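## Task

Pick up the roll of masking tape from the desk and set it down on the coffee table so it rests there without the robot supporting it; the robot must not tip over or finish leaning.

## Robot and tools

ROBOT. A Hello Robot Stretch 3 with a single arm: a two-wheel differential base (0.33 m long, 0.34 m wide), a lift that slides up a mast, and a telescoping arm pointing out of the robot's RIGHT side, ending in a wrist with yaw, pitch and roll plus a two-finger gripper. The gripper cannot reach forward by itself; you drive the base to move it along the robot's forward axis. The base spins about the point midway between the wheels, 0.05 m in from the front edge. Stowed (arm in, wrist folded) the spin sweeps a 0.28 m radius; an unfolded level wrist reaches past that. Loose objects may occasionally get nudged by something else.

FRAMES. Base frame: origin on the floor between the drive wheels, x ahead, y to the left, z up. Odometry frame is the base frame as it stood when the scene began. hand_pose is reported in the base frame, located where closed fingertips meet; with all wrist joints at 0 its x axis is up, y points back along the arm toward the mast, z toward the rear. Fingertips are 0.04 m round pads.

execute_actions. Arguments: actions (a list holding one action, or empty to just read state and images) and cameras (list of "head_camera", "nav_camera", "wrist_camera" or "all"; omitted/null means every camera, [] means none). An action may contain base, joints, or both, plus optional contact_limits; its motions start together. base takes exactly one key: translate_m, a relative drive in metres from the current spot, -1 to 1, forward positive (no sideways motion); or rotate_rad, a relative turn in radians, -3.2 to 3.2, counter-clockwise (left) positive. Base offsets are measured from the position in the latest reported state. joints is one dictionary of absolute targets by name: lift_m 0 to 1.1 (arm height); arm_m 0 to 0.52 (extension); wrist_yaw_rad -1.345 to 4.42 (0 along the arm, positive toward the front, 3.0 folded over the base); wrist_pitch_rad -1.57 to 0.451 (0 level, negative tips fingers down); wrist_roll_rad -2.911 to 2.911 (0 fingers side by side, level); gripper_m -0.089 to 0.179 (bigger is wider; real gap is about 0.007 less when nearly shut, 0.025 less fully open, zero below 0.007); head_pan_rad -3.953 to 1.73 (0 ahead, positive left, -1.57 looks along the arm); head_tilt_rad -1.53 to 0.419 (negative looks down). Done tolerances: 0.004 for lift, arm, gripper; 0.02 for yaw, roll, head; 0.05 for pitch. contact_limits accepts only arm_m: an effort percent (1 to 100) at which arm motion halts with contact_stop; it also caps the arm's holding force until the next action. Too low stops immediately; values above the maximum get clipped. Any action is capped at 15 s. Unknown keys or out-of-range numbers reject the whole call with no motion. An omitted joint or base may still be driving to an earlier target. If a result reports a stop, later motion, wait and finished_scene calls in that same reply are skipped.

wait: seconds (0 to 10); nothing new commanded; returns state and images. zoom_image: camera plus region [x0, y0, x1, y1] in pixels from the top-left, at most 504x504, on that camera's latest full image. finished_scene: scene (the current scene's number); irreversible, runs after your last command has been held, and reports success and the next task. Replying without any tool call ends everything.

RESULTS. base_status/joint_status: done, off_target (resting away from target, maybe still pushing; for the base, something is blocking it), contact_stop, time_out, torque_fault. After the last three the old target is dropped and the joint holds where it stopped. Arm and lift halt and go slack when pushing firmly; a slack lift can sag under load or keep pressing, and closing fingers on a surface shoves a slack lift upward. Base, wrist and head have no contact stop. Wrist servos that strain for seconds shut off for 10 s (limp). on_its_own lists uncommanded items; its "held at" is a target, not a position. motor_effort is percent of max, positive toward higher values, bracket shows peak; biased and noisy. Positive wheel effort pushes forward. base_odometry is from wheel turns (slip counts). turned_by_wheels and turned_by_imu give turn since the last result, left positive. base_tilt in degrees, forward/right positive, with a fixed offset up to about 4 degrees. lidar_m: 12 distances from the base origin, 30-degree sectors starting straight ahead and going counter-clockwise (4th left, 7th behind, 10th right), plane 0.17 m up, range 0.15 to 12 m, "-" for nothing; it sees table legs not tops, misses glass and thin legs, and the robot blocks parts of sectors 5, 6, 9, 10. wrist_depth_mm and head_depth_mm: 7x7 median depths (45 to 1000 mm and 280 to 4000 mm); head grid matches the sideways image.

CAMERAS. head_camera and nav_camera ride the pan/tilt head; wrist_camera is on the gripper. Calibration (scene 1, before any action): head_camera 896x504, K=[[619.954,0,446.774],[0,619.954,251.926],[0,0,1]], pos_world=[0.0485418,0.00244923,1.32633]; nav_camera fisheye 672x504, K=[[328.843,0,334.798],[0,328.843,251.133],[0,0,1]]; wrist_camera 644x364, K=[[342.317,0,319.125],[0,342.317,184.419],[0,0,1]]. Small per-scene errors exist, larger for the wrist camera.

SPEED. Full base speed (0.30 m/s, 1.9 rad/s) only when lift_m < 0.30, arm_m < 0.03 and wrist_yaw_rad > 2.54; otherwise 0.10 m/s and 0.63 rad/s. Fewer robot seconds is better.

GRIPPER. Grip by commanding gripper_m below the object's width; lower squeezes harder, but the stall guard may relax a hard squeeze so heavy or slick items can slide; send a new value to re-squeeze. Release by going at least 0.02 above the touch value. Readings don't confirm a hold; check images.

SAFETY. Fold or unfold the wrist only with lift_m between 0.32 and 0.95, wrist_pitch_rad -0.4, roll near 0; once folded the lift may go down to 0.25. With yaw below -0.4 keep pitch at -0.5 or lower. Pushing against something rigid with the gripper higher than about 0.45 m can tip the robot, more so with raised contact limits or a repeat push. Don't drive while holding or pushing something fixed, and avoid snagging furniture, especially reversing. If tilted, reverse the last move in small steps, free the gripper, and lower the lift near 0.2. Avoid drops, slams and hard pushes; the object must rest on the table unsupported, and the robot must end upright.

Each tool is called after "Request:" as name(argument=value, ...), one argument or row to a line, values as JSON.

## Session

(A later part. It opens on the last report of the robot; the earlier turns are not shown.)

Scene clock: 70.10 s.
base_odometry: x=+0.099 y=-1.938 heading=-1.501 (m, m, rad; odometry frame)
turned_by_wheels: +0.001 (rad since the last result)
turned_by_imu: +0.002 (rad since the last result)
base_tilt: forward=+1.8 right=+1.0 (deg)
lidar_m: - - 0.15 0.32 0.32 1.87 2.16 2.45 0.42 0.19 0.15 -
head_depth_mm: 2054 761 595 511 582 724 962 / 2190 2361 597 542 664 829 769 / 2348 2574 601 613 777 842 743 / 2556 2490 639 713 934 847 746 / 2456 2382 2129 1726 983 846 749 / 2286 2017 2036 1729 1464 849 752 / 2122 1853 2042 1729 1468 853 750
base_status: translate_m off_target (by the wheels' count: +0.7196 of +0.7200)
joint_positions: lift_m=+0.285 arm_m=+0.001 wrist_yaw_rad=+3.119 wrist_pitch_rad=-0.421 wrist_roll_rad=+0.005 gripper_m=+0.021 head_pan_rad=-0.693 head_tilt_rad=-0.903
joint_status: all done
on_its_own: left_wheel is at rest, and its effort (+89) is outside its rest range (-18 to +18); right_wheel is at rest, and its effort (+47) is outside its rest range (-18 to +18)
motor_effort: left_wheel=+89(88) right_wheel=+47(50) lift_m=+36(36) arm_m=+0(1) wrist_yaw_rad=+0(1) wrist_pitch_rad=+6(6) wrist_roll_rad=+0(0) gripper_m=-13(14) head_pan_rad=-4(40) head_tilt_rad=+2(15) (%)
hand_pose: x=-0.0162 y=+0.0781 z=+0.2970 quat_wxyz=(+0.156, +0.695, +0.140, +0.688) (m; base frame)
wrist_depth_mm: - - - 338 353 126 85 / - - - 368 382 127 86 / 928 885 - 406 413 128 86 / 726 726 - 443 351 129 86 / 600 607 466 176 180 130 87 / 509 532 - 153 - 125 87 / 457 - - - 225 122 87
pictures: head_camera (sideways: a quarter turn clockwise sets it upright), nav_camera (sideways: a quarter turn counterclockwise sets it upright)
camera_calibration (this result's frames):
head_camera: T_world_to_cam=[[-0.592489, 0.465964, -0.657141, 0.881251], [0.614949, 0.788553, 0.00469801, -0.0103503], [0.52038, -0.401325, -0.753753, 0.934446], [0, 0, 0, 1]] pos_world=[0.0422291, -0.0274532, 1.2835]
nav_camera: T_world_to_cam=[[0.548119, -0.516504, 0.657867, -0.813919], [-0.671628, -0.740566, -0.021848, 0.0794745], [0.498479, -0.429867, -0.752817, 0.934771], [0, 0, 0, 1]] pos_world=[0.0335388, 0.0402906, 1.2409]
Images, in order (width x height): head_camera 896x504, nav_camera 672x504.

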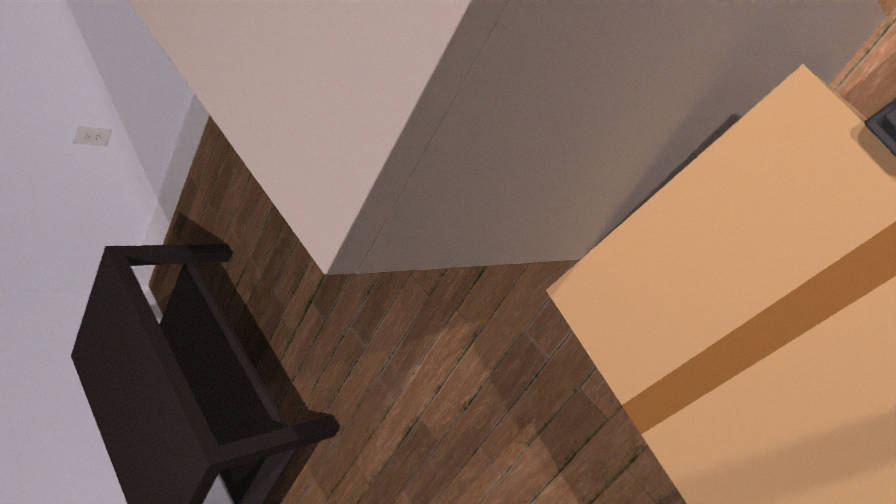

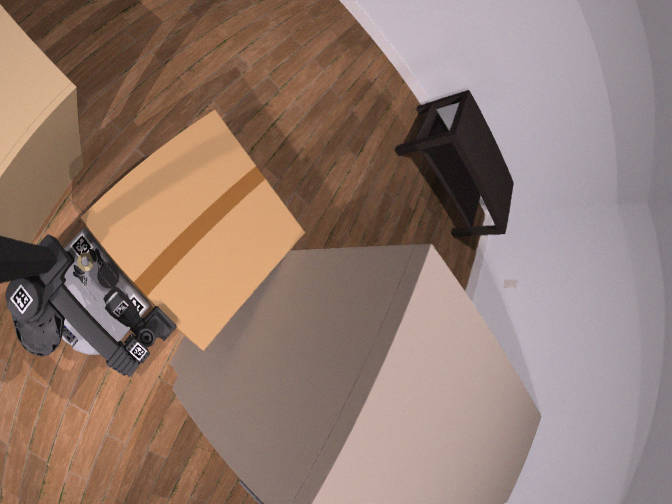

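Request:
execute_actions(
  actions=[
    {"base":{"translate_m":-0.1},"joints":{"head_pan_rad":0,"head_tilt_rad":-1.1}},
  ],
  cameras=[],
)

Request:
execute_actions(
  actions=[
    {"base":{"rotate_rad":0.27}},
  ],
  cameras=[],
)

Request:
execute_actions(
  actions=[
    {"base":{"translate_m":0.2}},
  ],
  cameras=["head_camera","nav_camera"],
)

Scene clock: 72.43 s.
base_odometry: x=+0.092 y=-1.838 heading=-1.501 (m, m, rad; odometry frame)
turned_by_wheels: +0.000 (rad since the last result)
turned_by_imu: +0.000 (rad since the last result)
base_tilt: forward=+1.8 right=+0.9 (deg)
lidar_m: 0.15 0.15 0.21 0.30 0.30 1.85 2.06 2.37 2.46 0.40 0.21 0.15
head_depth_mm: 1924 1900 1690 964 878 814 1075 / 2154 1943 1686 989 879 815 1117 / 2170 1978 1685 992 887 821 1116 / 2167 1963 1698 998 886 824 1118 / 2121 1974 1712 1455 904 826 1114 / 2096 1992 1707 1503 1346 1200 1087 / 2053 1997 1722 1512 1339 921 836
base_status: done
joint_positions: lift_m=+0.285 arm_m=+0.001 wrist_yaw_rad=+3.119 wrist_pitch_rad=-0.421 wrist_roll_rad=+0.005 gripper_m=+0.021 head_pan_rad=-0.007 head_tilt_rad=-1.088
joint_status: all done
motor_effort: left_wheel=+0(81) right_wheel=-1(46) lift_m=+36(36) arm_m=-1(0) wrist_yaw_rad=+1(1) wrist_pitch_rad=+6(6) wrist_roll_rad=+0(0) gripper_m=-13(13) head_pan_rad=+2(37) head_tilt_rad=-7(30) (%)
hand_pose: x=-0.0162 y=+0.0781 z=+0.2970 quat_wxyz=(+0.156, +0.695, +0.140, +0.688) (m; base frame)
wrist_depth_mm: - - - 320 337 359 381 / - - - 352 371 394 207 / 926 922 - 385 412 441 208 / 729 735 - 417 451 493 208 / 601 605 600 176 504 542 208 / 506 529 - 153 - 300 209 / 453 - - - 442 294 209
pictures: none
No camera images: the call's "cameras" was empty. Leave "cameras" out to get every camera's image.

Scene clock: 73.70 s.
base_odometry: x=+0.092 y=-1.838 heading=-1.231 (m, m, rad; odometry frame)
turned_by_wheels: +0.270 (rad since the last result)
turned_by_imu: +0.275 (rad since the last result)
base_tilt: forward=+1.9 right=+0.8 (deg)
lidar_m: 0.15 0.17 0.31 0.30 1.63 2.36 2.06 2.38 0.41 0.30 0.17 0.15
head_depth_mm: 2087 1941 1662 983 880 795 1059 / 2097 1956 1680 986 880 796 1090 / 2144 1967 1697 989 885 819 1117 / 2133 1950 1691 1470 887 836 1118 / 2167 1978 1707 1511 1339 1167 1111 / 2193 1983 1697 1497 1313 1101 1074 / 2231 2004 1722 1507 752 778 851
base_status: done
joint_positions: lift_m=+0.285 arm_m=+0.001 wrist_yaw_rad=+3.119 wrist_pitch_rad=-0.421 wrist_roll_rad=+0.005 gripper_m=+0.021 head_pan_rad=-0.007 head_tilt_rad=-1.088
joint_status: not commanded
motor_effort: left_wheel=-4(13) right_wheel=+4(11) lift_m=+36(36) arm_m=-1(2) wrist_yaw_rad=+1(1) wrist_pitch_rad=+7(6) wrist_roll_rad=+0(0) gripper_m=-13(13) head_pan_rad=+3(3) head_tilt_rad=-7(6) (%)
hand_pose: x=-0.0162 y=+0.0781 z=+0.2970 quat_wxyz=(+0.156, +0.695, +0.140, +0.688) (m; base frame)
wrist_depth_mm: - - - - 316 311 307 / - - - - 344 338 332 / 937 935 - 883 375 368 366 / 732 733 - 672 412 411 403 / 604 605 598 176 443 452 448 / 515 522 - 152 - 495 482 / 452 - - - 443 439 248
pictures: none
No camera images: the call's "cameras" was empty. Leave "cameras" out to get every camera's image.

Scene clock: 75.70 s.
base_odometry: x=+0.158 y=-2.026 heading=-1.230 (m, m, rad; odometry frame)
turned_by_wheels: +0.001 (rad since the last result)
turned_by_imu: -0.313 (rad since the last result)
base_tilt: forward=+1.9 right=+0.9 (deg)
lidar_m: - - 0.15 0.30 0.30 1.80 2.20 2.50 0.46 0.20 0.15 -
head_depth_mm: 1681 1863 1670 1476 876 792 1039 / 2080 1943 1684 1487 879 796 744 / 2131 1957 1683 1478 884 792 744 / 2072 1963 1688 1483 888 797 756 / 1997 1963 1689 1492 905 810 780 / 1959 1994 1707 1502 1339 1205 1083 / 1916 2000 1714 1506 1336 1212 843
base_status: translate_m off_target (by the wheels' count: +0.1996 of +0.2000)
joint_positions: lift_m=+0.285 arm_m=+0.001 wrist_yaw_rad=+3.123 wrist_pitch_rad=-0.421 wrist_roll_rad=+0.005 gripper_m=+0.021 head_pan_rad=-0.006 head_tilt_rad=-1.091
joint_status: not commanded
on_its_own: left_wheel is at rest, and its effort (+79) is outside its rest range (-18 to +18); right_wheel is at rest, and its effort (+35) is outside its rest range (-18 to +18)
motor_effort: left_wheel=+79(100) right_wheel=+35(71) lift_m=+36(36) arm_m=+1(1) wrist_yaw_rad=-2(29) wrist_pitch_rad=+6(6) wrist_roll_rad=+0(0) gripper_m=-13(13) head_pan_rad=+2(2) head_tilt_rad=-5(7) (%)
hand_pose: x=-0.0171 y=+0.0783 z=+0.2971 quat_wxyz=(+0.155, +0.694, +0.141, +0.689) (m; base frame)
wrist_depth_mm: - 284 - 323 340 129 86 / - 306 - 349 370 129 87 / 936 333 - 382 401 130 87 / 731 377 384 420 433 130 87 / 589 562 423 176 183 131 87 / 511 510 - 153 - 127 88 / 453 - - - 229 123 88
pictures: head_camera (sideways: a quarter turn clockwise sets it upright), nav_camera (sideways: a quarter turn counterclockwise sets it upright)
camera_calibration (this result's frames):
head_camera: T_world_to_cam=[[-0.863138, -0.0148761, -0.504748, 0.68436], [-0.0232652, 0.999676, 0.0103216, -0.0137766], [0.504431, 0.020652, -0.863205, 1.07684], [0, 0, 0, 1]] pos_world=[0.0471858, 0.00171386, 1.2751]
nav_camera: T_world_to_cam=[[0.861057, -0.0523397, 0.505808, -0.617721], [-0.0528873, -0.998512, -0.0132913, 0.0645561], [0.505751, -0.0153063, -0.862544, 1.07738], [0, 0, 0, 1]] pos_world=[-0.0095788, 0.0486193, 1.24259]
Images, in order (width x height): head_camera 896x504, nav_camera 672x504.

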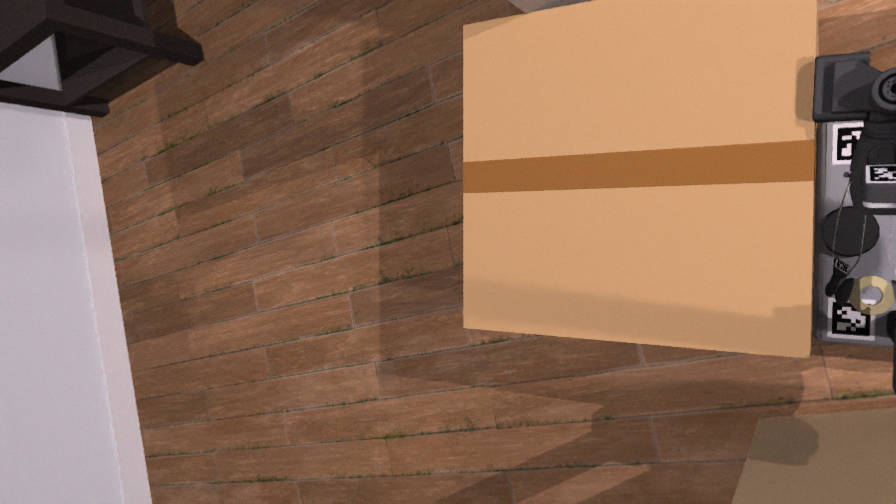

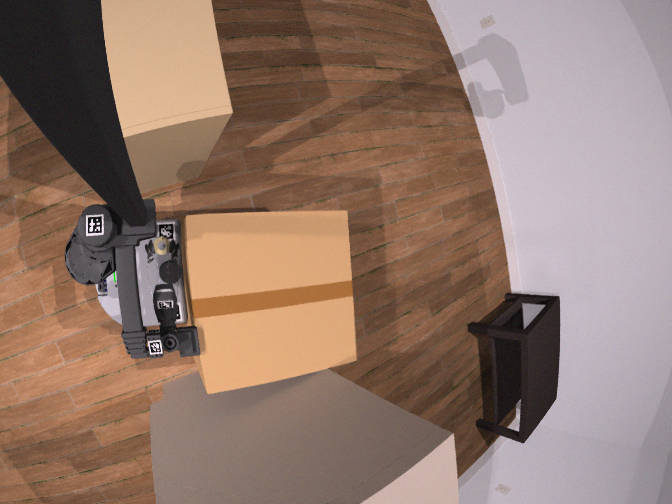

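Request:
execute_actions(
  actions=[
    {"base":{"translate_m":-0.1},"joints":{"head_tilt_rad":-0.9}},
  ],
)

Scene clock: 78.47 s.
base_odometry: x=+0.125 y=-1.932 heading=-1.230 (m, m, rad; odometry frame)
turned_by_wheels: +0.000 (rad since the last result)
turned_by_imu: +0.000 (rad since the last result)
base_tilt: forward=+1.8 right=+1.0 (deg)
lidar_m: 0.15 0.15 0.21 0.28 0.28 1.77 2.10 2.42 2.54 0.42 0.21 0.15
head_depth_mm: 2069 1891 2014 1692 967 841 741 / 2047 2288 2061 1705 969 840 741 / 2025 2375 2075 1713 967 841 742 / 1981 2295 2087 1716 977 849 750 / 1944 2244 2111 1721 1022 864 761 / 1905 2181 2116 1726 1468 1271 1120 / 1846 2147 2101 1734 1474 1273 1028
base_status: done
joint_positions: lift_m=+0.285 arm_m=+0.001 wrist_yaw_rad=+3.122 wrist_pitch_rad=-0.421 wrist_roll_rad=+0.005 gripper_m=+0.021 head_pan_rad=-0.006 head_tilt_rad=-0.902
joint_status: all done
motor_effort: left_wheel=+0(69) right_wheel=-1(32) lift_m=+36(36) arm_m=+1(1) wrist_yaw_rad=-2(3) wrist_pitch_rad=+6(6) wrist_roll_rad=+0(0) gripper_m=-13(12) head_pan_rad=+3(2) head_tilt_rad=+1(21) (%)
hand_pose: x=-0.0169 y=+0.0783 z=+0.2971 quat_wxyz=(+0.155, +0.694, +0.141, +0.688) (m; base frame)
wrist_depth_mm: - - - 300 318 341 - / - - - 326 351 376 - / 939 933 - 356 389 426 209 / 729 730 - 391 433 673 209 / 593 591 606 177 475 576 208 / 510 526 - 153 - 489 211 / 456 - - - 443 293 210
pictures: head_camera (sideways: a quarter turn clockwise sets it upright), nav_camera (sideways: a quarter turn counterclockwise sets it upright), wrist_camera
camera_calibration (this result's frames):
head_camera: T_world_to_cam=[[-0.753034, -0.0155186, -0.657799, 0.883087], [-0.0246822, 0.999684, 0.00467135, -0.00641384], [0.657519, 0.0197536, -0.753179, 0.932863], [0, 0, 0, 1]] pos_world=[0.0514607, 0.00168869, 1.28354]
nav_camera: T_world_to_cam=[[0.750783, -0.0516962, 0.658523, -0.81601], [-0.0495586, -0.998531, -0.0218861, 0.0757296], [0.658687, -0.0162038, -0.752242, 0.933046], [0, 0, 0, 1]] pos_world=[0.00181394, 0.0485526, 1.2409]
wrist_camera: T_world_to_cam=[[0.999941, -0.00151903, -0.0107845, 0.023258], [-0.00957588, -0.594328, -0.804166, 0.308101], [-0.00518796, 0.804221, -0.594307, 0.284737], [0, 0, 0, 1]] pos_world=[-0.0188291, -0.0458434, 0.417236]
Images, in order (width x height): head_camera 896x504, nav_camera 672x504, wrist_camera 644x364.

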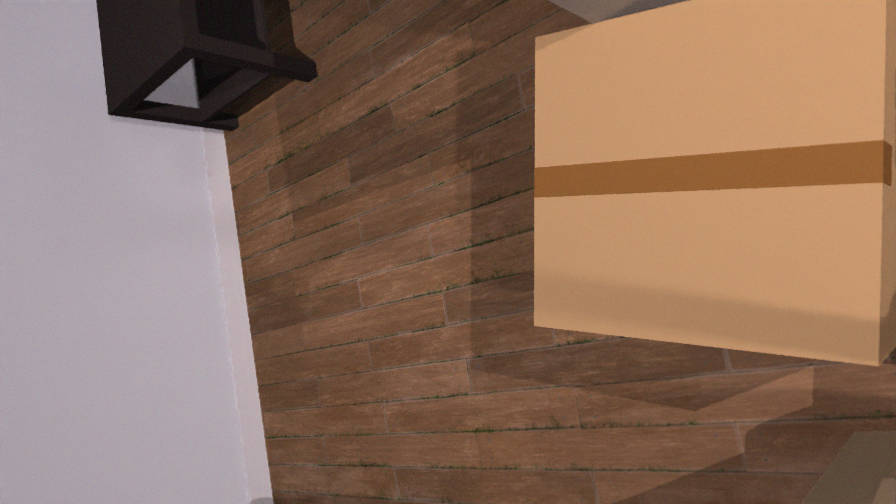

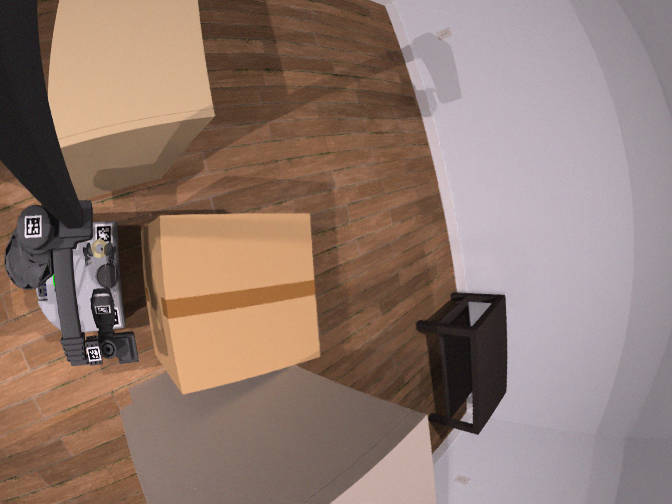

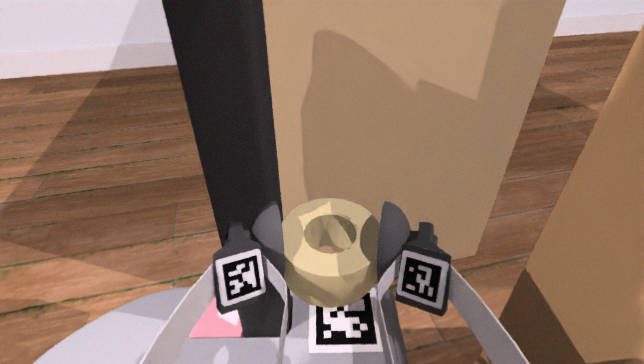

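Request:
execute_actions(
  actions=[
    {"base":{"translate_m":-0.25}},
  ],
  cameras=[],
)

Request:
execute_actions(
  actions=[
    {"base":{"rotate_rad":-0.4}},
  ],
  cameras=[],
)

Request:
execute_actions(
  actions=[
    {"base":{"translate_m":0.25}},
  ],
  cameras=[],
)

Request:
execute_actions(
  actions=[
    {"base":{"rotate_rad":0.65},"joints":{"head_tilt_rad":-1.1}},
  ],
  cameras=["nav_camera"],
)

Scene clock: 82.13 s.
base_odometry: x=+0.041 y=-1.696 heading=-1.230 (m, m, rad; odometry frame)
turned_by_wheels: +0.000 (rad since the last result)
turned_by_imu: +0.001 (rad since the last result)
base_tilt: forward=+1.8 right=+1.0 (deg)
lidar_m: 0.40 0.41 0.28 0.84 1.45 1.70 2.31 1.86 2.25 2.30 0.49 0.41
head_depth_mm: 2262 2357 2065 1043 987 1047 1109 / 2249 2439 2086 1138 970 985 1108 / 2261 2518 2091 1145 972 991 1111 / 2228 2486 2094 1144 977 996 1114 / 2148 2453 2082 1682 1020 1197 1122 / 2114 2397 2113 1725 1466 1248 1077 / 2073 2383 2103 1733 1432 822 730
base_status: done
joint_positions: lift_m=+0.285 arm_m=+0.001 wrist_yaw_rad=+3.122 wrist_pitch_rad=-0.421 wrist_roll_rad=+0.005 gripper_m=+0.021 head_pan_rad=-0.006 head_tilt_rad=-0.901
joint_status: not commanded
motor_effort: left_wheel=+0(9) right_wheel=+0(9) lift_m=+36(36) arm_m=+1(1) wrist_yaw_rad=-2(2) wrist_pitch_rad=+6(6) wrist_roll_rad=+0(0) gripper_m=-13(13) head_pan_rad=+3(3) head_tilt_rad=+0(1) (%)
hand_pose: x=-0.0168 y=+0.0783 z=+0.2971 quat_wxyz=(+0.155, +0.694, +0.141, +0.688) (m; base frame)
wrist_depth_mm: - - - 864 478 284 299 / - - - 906 921 310 331 / 921 930 - 842 751 339 374 / 736 728 - 735 598 385 430 / 598 599 598 176 410 443 504 / 516 526 - 153 - 493 507 / 455 - - - 442 441 440
pictures: none
No camera images: the call's "cameras" was empty. Leave "cameras" out to get every camera's image.

Scene clock: 83.40 s.
base_odometry: x=+0.041 y=-1.696 heading=-1.630 (m, m, rad; odometry frame)
turned_by_wheels: -0.400 (rad since the last result)
turned_by_imu: -0.406 (rad since the last result)
base_tilt: forward=+1.9 right=+0.9 (deg)
lidar_m: 0.40 0.40 0.35 0.28 0.86 1.47 1.86 1.86 2.24 2.46 0.67 0.49
head_depth_mm: 2461 760 635 703 814 987 1111 / 2740 762 707 822 985 1187 1110 / 2620 778 825 990 979 1195 1112 / 2409 2412 1974 1121 973 1061 1112 / 2310 2379 2121 1157 977 944 1115 / 2282 2485 2115 1160 981 893 1100 / 2170 2420 2131 1732 1029 1207 1118
base_status: done
joint_positions: lift_m=+0.285 arm_m=+0.001 wrist_yaw_rad=+3.122 wrist_pitch_rad=-0.421 wrist_roll_rad=+0.005 gripper_m=+0.021 head_pan_rad=-0.006 head_tilt_rad=-0.901
joint_status: not commanded
motor_effort: left_wheel=+3(14) right_wheel=-5(10) lift_m=+36(36) arm_m=+1(0) wrist_yaw_rad=-1(1) wrist_pitch_rad=+6(6) wrist_roll_rad=+0(0) gripper_m=-14(13) head_pan_rad=+2(2) head_tilt_rad=+1(1) (%)
hand_pose: x=-0.0168 y=+0.0783 z=+0.2971 quat_wxyz=(+0.155, +0.694, +0.141, +0.688) (m; base frame)
wrist_depth_mm: - - - 369 345 450 - / - - - 952 380 519 - / 947 919 - 712 428 823 866 / 733 736 - 569 491 691 413 / 609 606 601 175 564 597 426 / 507 526 - 153 - 517 439 / 455 - - - 445 439 429
pictures: none
No camera images: the call's "cameras" was empty. Leave "cameras" out to get every camera's image.

Scene clock: 85.97 s.
base_odometry: x=+0.027 y=-1.946 heading=-1.630 (m, m, rad; odometry frame)
turned_by_wheels: +0.000 (rad since the last result)
turned_by_imu: +0.001 (rad since the last result)
base_tilt: forward=+1.9 right=+0.9 (deg)
lidar_m: 0.17 0.17 0.18 0.27 0.37 1.62 2.04 2.05 2.34 2.31 0.33 0.22
head_depth_mm: 2343 2471 596 503 544 652 805 / 2546 2574 599 549 653 814 1046 / 2440 2462 615 659 818 858 821 / 2291 2284 2035 1632 949 846 773 / 2177 1978 2076 1740 978 846 748 / 2104 2289 2136 1726 982 854 752 / 1990 2213 2114 1734 986 851 750
base_status: done
joint_positions: lift_m=+0.285 arm_m=+0.001 wrist_yaw_rad=+3.122 wrist_pitch_rad=-0.421 wrist_roll_rad=+0.005 gripper_m=+0.021 head_pan_rad=-0.006 head_tilt_rad=-0.901
joint_status: not commanded
motor_effort: left_wheel=+3(14) right_wheel=-4(9) lift_m=+36(36) arm_m=+0(0) wrist_yaw_rad=-3(2) wrist_pitch_rad=+6(7) wrist_roll_rad=+0(0) gripper_m=-13(13) head_pan_rad=+3(2) head_tilt_rad=+1(1) (%)
hand_pose: x=-0.0168 y=+0.0783 z=+0.2971 quat_wxyz=(+0.155, +0.694, +0.141, +0.688) (m; base frame)
wrist_depth_mm: - 324 - 455 300 221 175 / - 349 - 493 315 230 181 / 916 384 - 541 337 239 187 / 732 428 - 579 351 250 193 / 600 562 491 176 327 263 199 / 511 510 - 153 - 268 207 / 457 - - - 397 268 215
pictures: none
No camera images: the call's "cameras" was empty. Leave "cameras" out to get every camera's image.

Scene clock: 87.57 s.
base_odometry: x=+0.027 y=-1.946 heading=-0.980 (m, m, rad; odometry frame)
turned_by_wheels: +0.650 (rad since the last result)
turned_by_imu: +0.662 (rad since the last result)
base_tilt: forward=+1.9 right=+1.0 (deg)
lidar_m: 0.17 0.19 0.38 0.37 1.67 2.30 2.06 2.34 0.34 0.33 0.20 0.17
head_depth_mm: 2120 1946 1669 984 894 803 1041 / 2135 1953 1690 988 880 807 1112 / 2162 1960 1684 987 882 831 1118 / 2161 1975 1698 991 884 868 1122 / 2146 1978 1698 1500 889 1090 1113 / 2149 1991 1712 1495 1337 1194 1098 / 2180 2001 1720 1499 1318 979 1048
base_status: done
joint_positions: lift_m=+0.285 arm_m=+0.001 wrist_yaw_rad=+3.122 wrist_pitch_rad=-0.421 wrist_roll_rad=+0.005 gripper_m=+0.021 head_pan_rad=-0.006 head_tilt_rad=-1.087
joint_status: all done
motor_effort: left_wheel=-4(12) right_wheel=+4(11) lift_m=+36(36) arm_m=+0(0) wrist_yaw_rad=-2(2) wrist_pitch_rad=+6(6) wrist_roll_rad=+0(0) gripper_m=-13(13) head_pan_rad=+3(2) head_tilt_rad=-8(31) (%)
hand_pose: x=-0.0168 y=+0.0783 z=+0.2971 quat_wxyz=(+0.155, +0.694, +0.141, +0.688) (m; base frame)
wrist_depth_mm: - - - - 381 381 380 / - - - - 411 412 412 / 931 936 - 831 452 454 461 / 727 730 - 669 501 497 483 / 604 604 596 175 535 556 295 / 509 523 - 153 - 513 287 / 460 - - - 443 419 279
pictures: nav_camera (sideways: a quarter turn counterclockwise sets it upright)
camera_calibration (this result's frames):
nav_camera: T_world_to_cam=[[0.859132, -0.0523286, 0.509072, -0.621961], [-0.0528368, -0.998512, -0.0134696, 0.064788], [0.509019, -0.0153255, -0.860619, 1.07486], [0, 0, 0, 1]] pos_world=[-0.00935378, 0.048618, 1.24254]
Images, in order (width x height): nav_camera 672x504.

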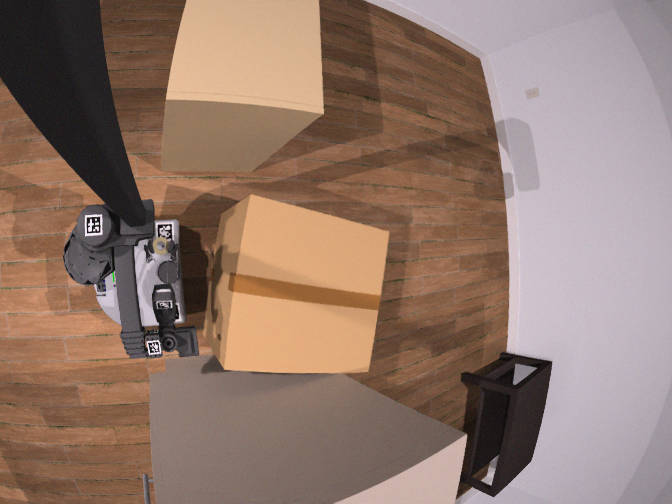

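Request:
execute_actions(
  actions=[
    {"base":{"translate_m":0.3}},
  ],
  cameras=["nav_camera"],
)

Scene clock: 90.47 s.
base_odometry: x=+0.194 y=-2.194 heading=-0.979 (m, m, rad; odometry frame)
turned_by_wheels: +0.001 (rad since the last result)
turned_by_imu: -0.259 (rad since the last result)
base_tilt: forward=+1.8 right=+0.9 (deg)
lidar_m: - - 0.15 0.19 0.37 1.87 2.20 2.45 0.38 0.19 0.15 -
head_depth_mm: 1593 1872 1667 1477 839 828 971 / 2019 1888 1673 1478 878 796 750 / 2122 1972 1670 1473 879 799 754 / 2047 1952 1686 1492 888 798 755 / 2006 1967 1699 1493 890 802 759 / 1968 1978 1702 1502 1296 831 1070 / 1914 1982 1722 1504 1342 1215 1031
base_status: translate_m off_target (by the wheels' count: +0.2996 of +0.3000)
joint_positions: lift_m=+0.285 arm_m=+0.001 wrist_yaw_rad=+3.119 wrist_pitch_rad=-0.420 wrist_roll_rad=+0.005 gripper_m=+0.021 head_pan_rad=-0.004 head_tilt_rad=-1.093
joint_status: not commanded
on_its_own: left_wheel is at rest, and its effort (+88) is outside its rest range (-18 to +18); right_wheel is at rest, and its effort (+41) is outside its rest range (-18 to +18)
motor_effort: left_wheel=+88(100) right_wheel=+41(80) lift_m=+36(37) arm_m=+1(1) wrist_yaw_rad=+1(25) wrist_pitch_rad=+6(7) wrist_roll_rad=+0(0) gripper_m=-13(13) head_pan_rad=+1(2) head_tilt_rad=-4(7) (%)
hand_pose: x=-0.0162 y=+0.0783 z=+0.2971 quat_wxyz=(+0.156, +0.695, +0.140, +0.688) (m; base frame)
wrist_depth_mm: - 345 - 388 245 127 86 / - 379 - 428 247 128 86 / 922 417 - 466 250 128 86 / 734 674 - 516 251 129 86 / 608 584 512 176 180 129 87 / 510 529 - 153 - 126 87 / 455 - - - 227 122 87
pictures: nav_camera (sideways: a quarter turn counterclockwise sets it upright)
camera_calibration (this result's frames):
nav_camera: T_world_to_cam=[[0.862311, -0.0510697, 0.503797, -0.615109], [-0.0514395, -0.998589, -0.0131815, 0.0644042], [0.503759, -0.0145485, -0.863722, 1.07892], [0, 0, 0, 1]] pos_world=[-0.00978912, 0.0485966, 1.24263]
Images, in order (width x height): nav_camera 672x504.

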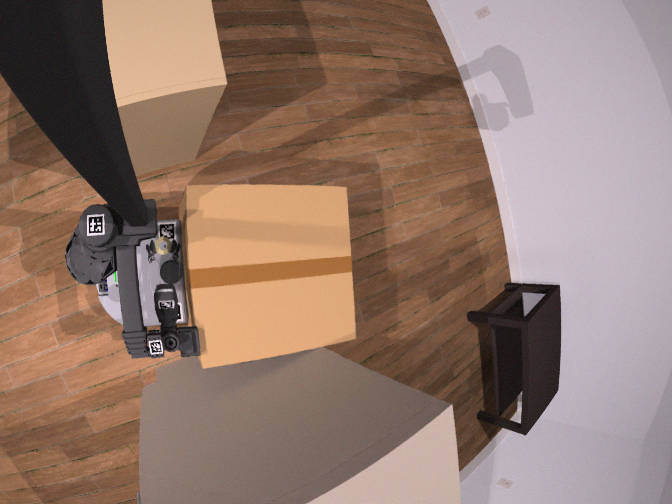

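Request:
execute_actions(
  actions=[
    {"base":{"rotate_rad":0.35}},
  ],
  cameras=["nav_camera"],
)

Scene clock: 92.23 s.
base_odometry: x=+0.194 y=-2.194 heading=-0.630 (m, m, rad; odometry frame)
turned_by_wheels: +0.349 (rad since the last result)
turned_by_imu: +0.178 (rad since the last result)
base_tilt: forward=+1.9 right=+0.9 (deg)
lidar_m: - - 0.15 0.37 0.38 2.14 2.17 2.43 0.35 0.18 0.15 -
head_depth_mm: 2042 1925 1678 1472 875 800 931 / 2079 1936 1666 1463 877 796 752 / 2049 1941 1678 1480 882 796 765 / 2034 1969 1687 994 883 796 853 / 2035 1962 1697 1482 890 801 1115 / 2031 1971 1716 1499 1330 1175 1096 / 2012 1991 1712 1510 1338 1091 995
base_status: rotate_rad off_target (by the wheels' count: +0.3489 of +0.3500)
joint_positions: lift_m=+0.285 arm_m=+0.001 wrist_yaw_rad=+3.095 wrist_pitch_rad=-0.420 wrist_roll_rad=+0.005 gripper_m=+0.021 head_pan_rad=-0.004 head_tilt_rad=-1.093
joint_status: not commanded
on_its_own: right_wheel is at rest, and its effort (+55) is outside its rest range (-18 to +18); wrist_yaw_rad is at rest, and its effort (+24) is outside its rest range (-12 to +12)
motor_effort: left_wheel=-6(76) right_wheel=+55(67) lift_m=+36(36) arm_m=+0(0) wrist_yaw_rad=+24(25) wrist_pitch_rad=+6(6) wrist_roll_rad=+0(0) gripper_m=-13(13) head_pan_rad=+2(2) head_tilt_rad=-3(5) (%)
hand_pose: x=-0.0107 y=+0.0780 z=+0.2971 quat_wxyz=(+0.164, +0.696, +0.131, +0.686) (m; base frame)
wrist_depth_mm: - - 374 381 391 225 133 / - - 408 417 429 220 132 / 948 945 - 453 471 214 130 / 730 727 - 505 519 209 128 / 610 603 - 176 319 204 126 / 514 527 - 153 - 191 124 / 454 - - - 385 179 122
pictures: nav_camera (sideways: a quarter turn counterclockwise sets it upright)
camera_calibration (this result's frames):
nav_camera: T_world_to_cam=[[0.862311, -0.0510695, 0.503797, -0.615109], [-0.0514392, -0.998589, -0.0131815, 0.0644042], [0.503759, -0.0145484, -0.863722, 1.07892], [0, 0, 0, 1]] pos_world=[-0.00978913, 0.0485966, 1.24263]
Images, in order (width x height): nav_camera 672x504.

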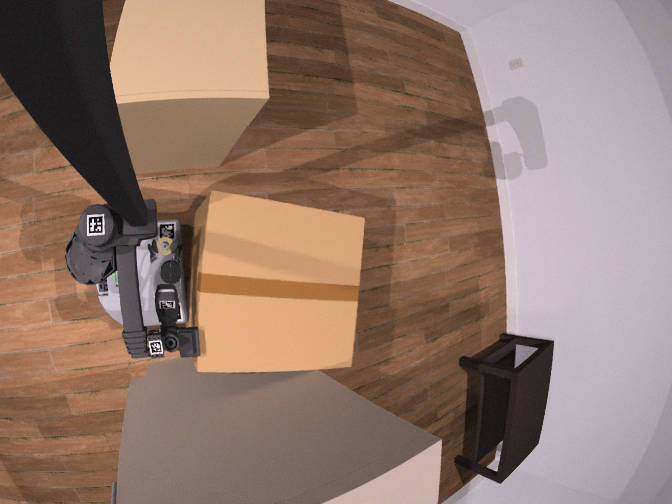

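Request:
execute_actions(
  actions=[
    {"base":{"translate_m":-0.04},"joints":{"lift_m":0.5}},
  ],
  cameras=[],
)

Request:
execute_actions(
  actions=[
    {"base":{"rotate_rad":0.15}},
  ],
  cameras=[],
)

Request:
execute_actions(
  actions=[
    {"base":{"translate_m":0.2}},
  ],
  cameras=["nav_camera"],
)

Scene clock: 95.63 s.
base_odometry: x=+0.162 y=-2.171 heading=-0.630 (m, m, rad; odometry frame)
turned_by_wheels: +0.000 (rad since the last result)
turned_by_imu: +0.001 (rad since the last result)
base_tilt: forward=+1.8 right=+0.9 (deg)
lidar_m: - 0.15 0.20 0.37 0.37 2.13 2.13 2.40 0.35 0.33 0.15 -
head_depth_mm: 2095 1915 1655 1465 879 804 929 / 2084 1936 1676 982 880 795 1076 / 2092 1946 1678 984 885 795 1099 / 2079 1946 1699 990 887 810 1128 / 2078 1953 1692 1443 886 824 1095 / 2063 1980 1702 1498 1333 1173 1093 / 2045 1982 1703 1510 1341 1023 985
base_status: done
joint_positions: lift_m=+0.500 arm_m=+0.001 wrist_yaw_rad=+3.076 wrist_pitch_rad=-0.420 wrist_roll_rad=+0.005 gripper_m=+0.021 head_pan_rad=-0.004 head_tilt_rad=-1.093
joint_status: all done
on_its_own: wrist_yaw_rad is held at +3.078, not at your +3.120, by its stall guard, which is not easing now
motor_effort: left_wheel=-2(15) right_wheel=+2(39) lift_m=+42(45) arm_m=+0(0) wrist_yaw_rad=+2(7) wrist_pitch_rad=+6(6) wrist_roll_rad=+0(0) gripper_m=-13(13) head_pan_rad=+2(2) head_tilt_rad=-5(3) (%)
hand_pose: x=-0.0065 y=+0.0778 z=+0.5119 quat_wxyz=(+0.171, +0.697, +0.125, +0.685) (m; base frame)
wrist_depth_mm: - - 371 379 392 408 - / - - 407 412 424 459 - / - - 443 450 471 - - / - - - 494 518 - - / 893 902 - 176 571 315 303 / 775 773 - 156 677 275 258 / 662 666 649 670 648 248 223
pictures: none
No camera images: the call's "cameras" was empty. Leave "cameras" out to get every camera's image.

Scene clock: 96.77 s.
base_odometry: x=+0.162 y=-2.171 heading=-0.480 (m, m, rad; odometry frame)
turned_by_wheels: +0.150 (rad since the last result)
turned_by_imu: +0.153 (rad since the last result)
base_tilt: forward=+1.7 right=+1.0 (deg)
lidar_m: - 0.15 0.26 0.36 1.71 2.49 2.13 2.40 0.34 0.21 0.15 -
head_depth_mm: 2027 1935 1660 1471 872 795 741 / 2043 1934 1675 982 879 794 951 / 2055 1941 1672 987 885 796 1102 / 2098 1930 1679 992 885 821 1124 / 2123 1956 1698 1496 917 839 1095 / 2144 1969 1716 1499 1327 1196 1099 / 2165 1996 1698 1503 1332 942 981
base_status: done
joint_positions: lift_m=+0.500 arm_m=+0.001 wrist_yaw_rad=+3.076 wrist_pitch_rad=-0.420 wrist_roll_rad=+0.005 gripper_m=+0.021 head_pan_rad=-0.004 head_tilt_rad=-1.093
joint_status: not commanded
on_its_own: wrist_yaw_rad is held at +3.078, not at your +3.120, by its stall guard, which is not easing now
motor_effort: left_wheel=-5(10) right_wheel=+5(8) lift_m=+43(42) arm_m=+0(1) wrist_yaw_rad=+2(1) wrist_pitch_rad=+6(6) wrist_roll_rad=+0(0) gripper_m=-13(13) head_pan_rad=+2(2) head_tilt_rad=-4(3) (%)
hand_pose: x=-0.0065 y=+0.0778 z=+0.5119 quat_wxyz=(+0.171, +0.697, +0.125, +0.685) (m; base frame)
wrist_depth_mm: - - - 379 378 376 - / - - - 410 410 410 - / - - - 456 445 447 - / - - - 490 493 501 - / 903 904 - 176 528 543 304 / 771 768 - 155 651 327 258 / 667 661 642 659 666 293 225
pictures: none
No camera images: the call's "cameras" was empty. Leave "cameras" out to get every camera's image.

Scene clock: 99.70 s.
base_odometry: x=+0.338 y=-2.263 heading=-0.479 (m, m, rad; odometry frame)
turned_by_wheels: +0.001 (rad since the last result)
turned_by_imu: -0.329 (rad since the last result)
base_tilt: forward=+1.8 right=+1.0 (deg)
lidar_m: - - 0.15 0.19 0.37 1.88 2.20 2.46 0.38 0.19 0.15 -
head_depth_mm: 1597 1877 1666 1453 838 819 751 / 2035 1912 1671 1478 878 792 754 / 2101 1945 1682 1487 880 796 756 / 2066 1963 1683 1489 884 802 750 / 1997 1983 1695 1489 892 804 752 / 1955 1965 1710 1507 1307 828 1073 / 1911 1998 1695 1510 1343 1213 1020
base_status: translate_m off_target (by the wheels' count: +0.1995 of +0.2000)
joint_positions: lift_m=+0.500 arm_m=+0.001 wrist_yaw_rad=+3.076 wrist_pitch_rad=-0.420 wrist_roll_rad=+0.005 gripper_m=+0.021 head_pan_rad=-0.004 head_tilt_rad=-1.093
joint_status: not commanded
on_its_own: wrist_yaw_rad is held at +3.078, not at your +3.120, by its stall guard, which is not easing now; left_wheel is at rest, and its effort (+100) is outside its rest range (-18 to +18); right_wheel is at rest, and its effort (+63) is outside its rest range (-18 to +18)
motor_effort: left_wheel=+100(100) right_wheel=+63(91) lift_m=+42(42) arm_m=+0(0) wrist_yaw_rad=+2(2) wrist_pitch_rad=+6(6) wrist_roll_rad=+0(0) gripper_m=-13(13) head_pan_rad=+2(1) head_tilt_rad=-4(3) (%)
hand_pose: x=-0.0065 y=+0.0778 z=+0.5119 quat_wxyz=(+0.171, +0.697, +0.125, +0.685) (m; base frame)
wrist_depth_mm: - 334 367 397 - - - / - 360 404 433 - - - / - 398 440 466 - - - / - 442 - 513 - - - / 915 855 - 176 305 303 302 / 754 745 - 156 286 259 258 / 665 666 633 668 234 225 224
pictures: nav_camera (sideways: a quarter turn counterclockwise sets it upright)
camera_calibration (this result's frames):
nav_camera: T_world_to_cam=[[0.862311, -0.0510696, 0.503797, -0.615109], [-0.0514393, -0.998589, -0.0131815, 0.0644042], [0.503759, -0.0145484, -0.863722, 1.07892], [0, 0, 0, 1]] pos_world=[-0.00978914, 0.0485966, 1.24263]
Images, in order (width x height): nav_camera 672x504.

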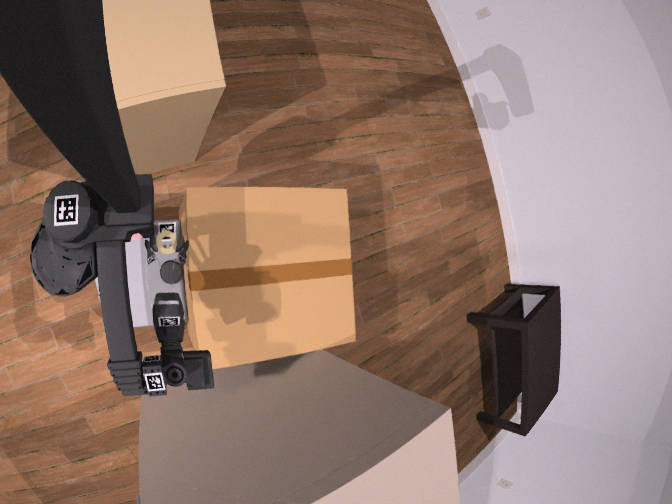

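Request:
execute_actions(
  actions=[
    {"base":{"translate_m":-0.3}},
  ],
  cameras=[],
)

Request:
execute_actions(
  actions=[
    {"base":{"rotate_rad":0.55}},
  ],
  cameras=[],
)

Request:
execute_actions(
  actions=[
    {"base":{"translate_m":0.29}},
  ],
  cameras=[],
)

Request:
execute_actions(
  actions=[
    {"base":{"rotate_rad":-0.6},"joints":{"head_tilt_rad":-1.3}},
  ],
  cameras=["nav_camera"],
)

Scene clock: 106.57 s.
base_odometry: x=+0.072 y=-2.125 heading=-0.479 (m, m, rad; odometry frame)
turned_by_wheels: +0.000 (rad since the last result)
turned_by_imu: +0.001 (rad since the last result)
base_tilt: forward=+1.9 right=+1.0 (deg)
lidar_m: 0.35 0.36 0.34 0.32 1.53 1.79 1.91 2.36 2.25 2.22 0.41 0.36
head_depth_mm: 2118 1887 860 932 1016 1146 1110 / 2145 1944 1611 987 918 1187 1112 / 2271 1951 1117 988 925 1186 1114 / 2242 1940 1124 993 936 1200 1127 / 2209 1949 1137 993 940 1210 1094 / 2211 1984 1709 1493 1315 1205 1094 / 2197 1994 1705 1497 1125 934 1059
base_status: done
joint_positions: lift_m=+0.500 arm_m=+0.001 wrist_yaw_rad=+3.076 wrist_pitch_rad=-0.420 wrist_roll_rad=+0.005 gripper_m=+0.021 head_pan_rad=-0.004 head_tilt_rad=-1.093
joint_status: not commanded
on_its_own: wrist_yaw_rad is held at +3.078, not at your +3.120, by its stall guard, which is not easing now
motor_effort: left_wheel=+0(98) right_wheel=-1(62) lift_m=+42(42) arm_m=+1(0) wrist_yaw_rad=+1(2) wrist_pitch_rad=+6(6) wrist_roll_rad=+0(0) gripper_m=-12(13) head_pan_rad=+2(2) head_tilt_rad=-4(5) (%)
hand_pose: x=-0.0065 y=+0.0778 z=+0.5119 quat_wxyz=(+0.171, +0.697, +0.125, +0.685) (m; base frame)
wrist_depth_mm: - - - 891 347 380 417 / - - - 880 379 423 471 / - - - 672 421 476 - / - - - 917 470 534 - / 909 905 - 176 529 613 872 / 778 766 - 156 609 718 720 / 656 678 654 651 658 655 441
pictures: none
No camera images: the call's "cameras" was empty. Leave "cameras" out to get every camera's image.

Scene clock: 108.43 s.
base_odometry: x=+0.072 y=-2.125 heading=+0.071 (m, m, rad; odometry frame)
turned_by_wheels: +0.550 (rad since the last result)
turned_by_imu: +0.561 (rad since the last result)
base_tilt: forward=+1.8 right=+1.0 (deg)
lidar_m: 0.36 0.33 0.32 1.53 1.82 1.91 2.25 2.26 2.22 0.41 0.36 0.35
head_depth_mm: 2154 1926 1681 976 874 1049 1109 / 2195 1934 1678 981 907 1158 1108 / 2233 1948 1680 1431 973 1187 1119 / 2289 1946 1686 1470 1307 1199 1134 / 2349 1966 1687 956 1175 1185 1100 / 2349 1988 1713 789 807 1155 1093 / 2223 1975 1709 779 710 1195 1103
base_status: done
joint_positions: lift_m=+0.500 arm_m=+0.001 wrist_yaw_rad=+3.076 wrist_pitch_rad=-0.420 wrist_roll_rad=+0.005 gripper_m=+0.021 head_pan_rad=-0.004 head_tilt_rad=-1.093
joint_status: not commanded
on_its_own: wrist_yaw_rad is held at +3.078, not at your +3.120, by its stall guard, which is not easing now
motor_effort: left_wheel=-4(11) right_wheel=+5(9) lift_m=+42(42) arm_m=+0(1) wrist_yaw_rad=+1(2) wrist_pitch_rad=+6(6) wrist_roll_rad=+0(0) gripper_m=-14(13) head_pan_rad=+2(2) head_tilt_rad=-4(4) (%)
hand_pose: x=-0.0065 y=+0.0778 z=+0.5119 quat_wxyz=(+0.171, +0.697, +0.125, +0.685) (m; base frame)
wrist_depth_mm: - - - - - 797 276 / - - - - - 814 292 / - - - - - 631 316 / - - - - - 499 341 / 903 893 - 176 850 411 373 / 770 778 - 156 727 450 411 / 674 679 650 669 670 495 464
pictures: none
No camera images: the call's "cameras" was empty. Leave "cameras" out to get every camera's image.

Scene clock: 112.60 s.
base_odometry: x=+0.361 y=-2.104 heading=+0.070 (m, m, rad; odometry frame)
turned_by_wheels: -0.001 (rad since the last result)
turned_by_imu: -0.089 (rad since the last result)
base_tilt: forward=+1.9 right=+1.0 (deg)
lidar_m: 2.25 0.25 0.21 0.21 0.24 2.63 2.17 2.52 0.49 0.17 0.15 -
head_depth_mm: 1934 1932 1662 1456 876 791 739 / 2001 1935 1681 1474 877 793 757 / 2063 1931 1683 1476 1309 798 1103 / 2095 1959 1693 1486 1324 1193 1125 / 2172 1964 1692 1492 1326 1150 1069 / 2188 1972 1704 1501 745 701 810 / 2235 1979 1706 1505 695 627 588
base_status: translate_m off_target (by the wheels' count: +0.2898 of +0.2900)
joint_positions: lift_m=+0.500 arm_m=+0.001 wrist_yaw_rad=+3.076 wrist_pitch_rad=-0.420 wrist_roll_rad=+0.005 gripper_m=+0.021 head_pan_rad=-0.004 head_tilt_rad=-1.093
joint_status: not commanded
on_its_own: wrist_yaw_rad is held at +3.078, not at your +3.120, by its stall guard, which is not easing now; right_wheel is at rest, and its effort (+64) is outside its rest range (-18 to +18)
motor_effort: left_wheel=+5(9) right_wheel=+64(90) lift_m=+42(42) arm_m=+0(0) wrist_yaw_rad=+1(2) wrist_pitch_rad=+6(6) wrist_roll_rad=+0(0) gripper_m=-13(12) head_pan_rad=+2(1) head_tilt_rad=-3(5) (%)
hand_pose: x=-0.0065 y=+0.0778 z=+0.5119 quat_wxyz=(+0.171, +0.697, +0.125, +0.685) (m; base frame)
wrist_depth_mm: - - 245 238 230 220 213 / - - 266 260 248 238 230 / - - 295 282 270 260 249 / - - - 310 300 285 273 / 897 911 - 176 317 315 299 / 764 767 - 155 387 350 345 / 671 684 649 464 426 397 638
pictures: none
No camera images: the call's "cameras" was empty. Leave "cameras" out to get every camera's image.

Scene clock: 114.93 s.
base_odometry: x=+0.361 y=-2.104 heading=-0.528 (m, m, rad; odometry frame)
turned_by_wheels: -0.597 (rad since the last result)
turned_by_imu: -0.583 (rad since the last result)
base_tilt: forward=+1.9 right=+1.0 (deg)
lidar_m: - 2.28 0.26 0.22 0.21 0.24 2.52 2.17 2.52 0.49 0.18 0.15
head_depth_mm: 1688 1552 951 885 855 1170 - / 1694 1566 954 891 848 1194 - / 1724 1564 957 895 849 - - / 1729 1576 965 897 851 - - / 1736 1592 1443 1343 1253 1191 - / 1751 1585 1458 1354 1269 862 - / 1754 1598 1482 1366 788 626 -
base_status: rotate_rad off_target (by the wheels' count: -0.5974 of -0.6000)
joint_positions: lift_m=+0.500 arm_m=+0.001 wrist_yaw_rad=+3.077 wrist_pitch_rad=-0.420 wrist_roll_rad=+0.005 gripper_m=+0.021 head_pan_rad=-0.004 head_tilt_rad=-1.286
joint_status: all done
on_its_own: wrist_yaw_rad is held at +3.078, not at your +3.120, by its stall guard, which is not easing now; left_wheel is at rest, and its effort (+53) is outside its rest range (-18 to +18); right_wheel is at rest, and its effort (-83) is outside its rest range (-18 to +18)
motor_effort: left_wheel=+53(60) right_wheel=-83(92) lift_m=+42(42) arm_m=+0(1) wrist_yaw_rad=+1(2) wrist_pitch_rad=+6(6) wrist_roll_rad=+0(0) gripper_m=-13(13) head_pan_rad=+2(2) head_tilt_rad=-9(29) (%)
hand_pose: x=-0.0067 y=+0.0778 z=+0.5119 quat_wxyz=(+0.171, +0.697, +0.125, +0.685) (m; base frame)
wrist_depth_mm: 191 200 232 251 280 - - / 202 217 250 272 310 - - / 217 232 273 298 346 - - / 237 255 - 323 382 - - / 839 279 - 176 842 893 907 / 776 304 - 155 499 778 761 / 666 354 388 485 645 232 225
pictures: nav_camera (sideways: a quarter turn counterclockwise sets it upright)
camera_calibration (this result's frames):
nav_camera: T_world_to_cam=[[0.942929, -0.0513574, 0.329011, -0.387944], [-0.053025, -0.998586, -0.00390869, 0.0523396], [0.328746, -0.0137602, -0.944318, 1.18469], [0, 0, 0, 1]] pos_world=[-0.0208838, 0.0486433, 1.24657]
Images, in order (width x height): nav_camera 672x504.

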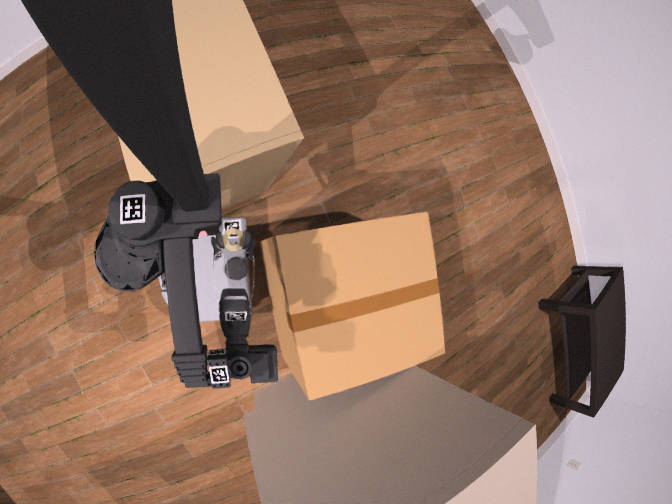

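Request:
execute_actions(
  actions=[
    {"base":{"rotate_rad":0.08}},
  ],
  cameras=[],
)

Request:
execute_actions(
  actions=[
    {"base":{"translate_m":0.15}},
  ],
  cameras=["nav_camera"],
)

Scene clock: 116.80 s.
base_odometry: x=+0.361 y=-2.104 heading=-0.448 (m, m, rad; odometry frame)
turned_by_wheels: +0.080 (rad since the last result)
turned_by_imu: +0.081 (rad since the last result)
base_tilt: forward=+1.8 right=+0.8 (deg)
lidar_m: - 2.28 0.25 0.21 0.21 0.24 2.63 2.17 2.52 0.49 0.17 0.15
head_depth_mm: 1692 1552 950 885 843 1177 - / 1696 1554 953 884 845 1194 - / 1717 1565 959 896 851 - - / 1713 1581 969 900 855 - - / 1727 1586 1459 1352 1259 1177 - / 1742 1601 1465 1367 1268 844 - / 1752 1598 1471 1373 700 621 -
base_status: done
joint_positions: lift_m=+0.500 arm_m=+0.001 wrist_yaw_rad=+3.077 wrist_pitch_rad=-0.420 wrist_roll_rad=+0.005 gripper_m=+0.021 head_pan_rad=-0.004 head_tilt_rad=-1.286
joint_status: not commanded
on_its_own: wrist_yaw_rad is held at +3.078, not at your +3.120, by its stall guard, which is not easing now
motor_effort: left_wheel=-4(50) right_wheel=+4(77) lift_m=+42(42) arm_m=+0(1) wrist_yaw_rad=+1(1) wrist_pitch_rad=+6(6) wrist_roll_rad=+0(0) gripper_m=-13(13) head_pan_rad=+2(2) head_tilt_rad=-8(9) (%)
hand_pose: x=-0.0067 y=+0.0778 z=+0.5119 quat_wxyz=(+0.171, +0.697, +0.125, +0.685) (m; base frame)
wrist_depth_mm: 195 204 230 245 266 299 - / 210 220 249 267 294 - - / 233 239 275 290 324 - - / - 263 - 315 360 - - / 903 289 - 176 406 906 898 / 775 328 - 155 471 777 769 / 672 650 395 481 608 651 225
pictures: none
No camera images: the call's "cameras" was empty. Leave "cameras" out to get every camera's image.

Scene clock: 119.53 s.
base_odometry: x=+0.496 y=-2.169 heading=-0.447 (m, m, rad; odometry frame)
turned_by_wheels: +0.001 (rad since the last result)
turned_by_imu: -0.086 (rad since the last result)
base_tilt: forward=+1.8 right=+0.8 (deg)
lidar_m: - - 1.85 0.25 0.25 0.28 2.55 2.30 0.55 0.19 0.15 -
head_depth_mm: 1689 1550 1427 887 823 966 - / 1690 1557 1434 889 828 1169 - / 1693 1575 1446 894 835 - - / 1720 1577 1458 901 837 - - / 1741 1590 1457 1332 1246 1187 - / 1734 1588 1469 1361 1270 1100 - / 1749 1598 1477 1376 1279 774 -
base_status: translate_m off_target (by the wheels' count: +0.1496 of +0.1500)
joint_positions: lift_m=+0.500 arm_m=+0.001 wrist_yaw_rad=+3.077 wrist_pitch_rad=-0.420 wrist_roll_rad=+0.005 gripper_m=+0.021 head_pan_rad=-0.004 head_tilt_rad=-1.287
joint_status: not commanded
on_its_own: wrist_yaw_rad is held at +3.078, not at your +3.120, by its stall guard, which is not easing now; left_wheel is at rest, and its effort (+72) is outside its rest range (-18 to +18); right_wheel is at rest, and its effort (+46) is outside its rest range (-18 to +18)
motor_effort: left_wheel=+72(94) right_wheel=+46(70) lift_m=+42(42) arm_m=+0(1) wrist_yaw_rad=+0(0) wrist_pitch_rad=+6(6) wrist_roll_rad=+0(1) gripper_m=-13(13) head_pan_rad=+1(2) head_tilt_rad=-7(9) (%)
hand_pose: x=-0.0067 y=+0.0778 z=+0.5119 quat_wxyz=(+0.171, +0.697, +0.125, +0.685) (m; base frame)
wrist_depth_mm: 217 230 268 292 - - - / 231 249 289 320 - - - / 249 268 317 352 - - - / 267 292 - 371 - - - / 287 320 - 176 886 877 886 / 315 353 - 156 736 259 259 / 343 382 448 593 235 224 224
pictures: nav_camera (sideways: a quarter turn counterclockwise sets it upright)
camera_calibration (this result's frames):
nav_camera: T_world_to_cam=[[0.943339, -0.0513546, 0.327832, -0.386411], [-0.053025, -0.998586, -0.00384781, 0.0522603], [0.327566, -0.0137535, -0.944728, 1.18523], [0, 0, 0, 1]] pos_world=[-0.0209532, 0.0486435, 1.2466]
Images, in order (width x height): nav_camera 672x504.

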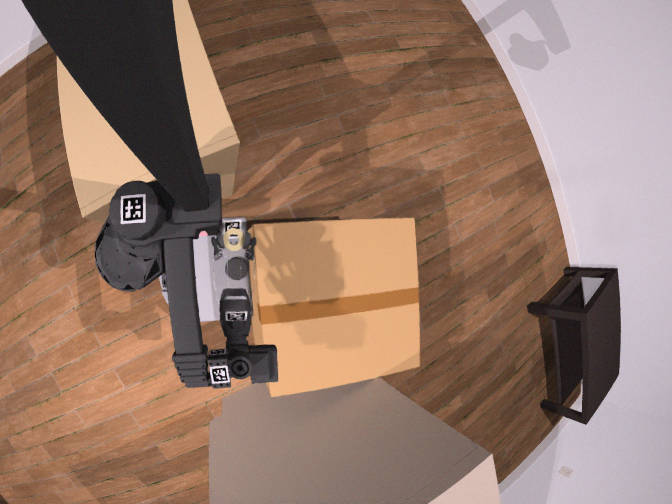

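It's rotating. Continue.

Request:
execute_actions(
  actions=[
    {"base":{"translate_m":0.2}},
  ],
  cameras=["nav_camera"],
)

Scene clock: 123.10 s.
base_odometry: x=+0.676 y=-2.255 heading=-0.446 (m, m, rad; odometry frame)
turned_by_wheels: +0.001 (rad since the last result)
turned_by_imu: -0.158 (rad since the last result)
base_tilt: forward=+1.8 right=+0.9 (deg)
lidar_m: - - 0.15 1.57 0.28 0.28 0.39 2.39 0.60 0.19 0.15 -
head_depth_mm: 1684 1559 1432 886 828 964 - / 1688 1554 1434 892 830 1169 - / 1687 1579 1446 894 833 - - / 1714 1580 1449 901 838 - - / 1738 1580 1461 909 850 814 - / 1747 1594 1466 1357 1263 1192 - / 1740 1606 1470 1376 1277 1195 -
base_status: translate_m off_target (by the wheels' count: +0.1995 of +0.2000)
joint_positions: lift_m=+0.500 arm_m=+0.001 wrist_yaw_rad=+3.077 wrist_pitch_rad=-0.420 wrist_roll_rad=+0.005 gripper_m=+0.021 head_pan_rad=-0.004 head_tilt_rad=-1.289
joint_status: not commanded
on_its_own: wrist_yaw_rad is held at +3.078, not at your +3.120, by its stall guard, which is not easing now; left_wheel is at rest, and its effort (+95) is outside its rest range (-18 to +18); right_wheel is at rest, and its effort (+52) is outside its rest range (-18 to +18)
motor_effort: left_wheel=+95(100) right_wheel=+52(80) lift_m=+40(42) arm_m=+0(0) wrist_yaw_rad=+1(1) wrist_pitch_rad=+6(6) wrist_roll_rad=+0(0) gripper_m=-13(13) head_pan_rad=+1(2) head_tilt_rad=-7(7) (%)
hand_pose: x=-0.0068 y=+0.0779 z=+0.5121 quat_wxyz=(+0.170, +0.697, +0.125, +0.685) (m; base frame)
wrist_depth_mm: 227 245 - - - - - / 242 263 - - - - - / 256 282 - - - - - / 272 308 - - - - - / 291 334 - 176 898 914 891 / 316 363 - 156 284 261 258 / 340 386 467 669 235 225 226
pictures: nav_camera (sideways: a quarter turn counterclockwise sets it upright)
camera_calibration (this result's frames):
nav_camera: T_world_to_cam=[[0.943793, -0.0513563, 0.326522, -0.384708], [-0.05303, -0.998586, -0.00378017, 0.0521723], [0.326255, -0.0137478, -0.945182, 1.18583], [0, 0, 0, 1]] pos_world=[-0.0210299, 0.0486438, 1.24664]
Images, in order (width x height): nav_camera 672x504.

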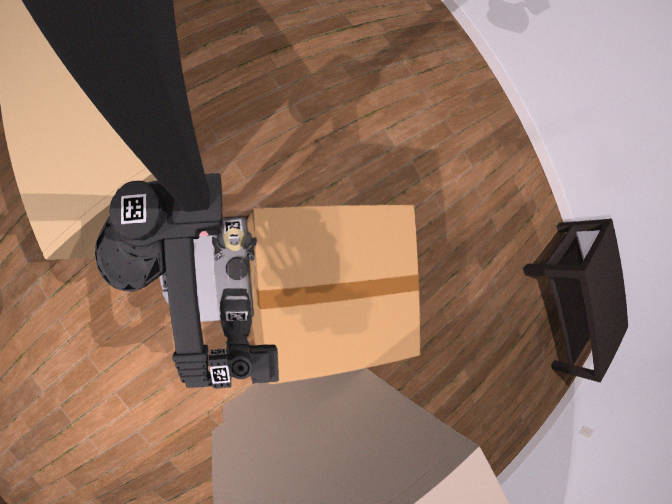

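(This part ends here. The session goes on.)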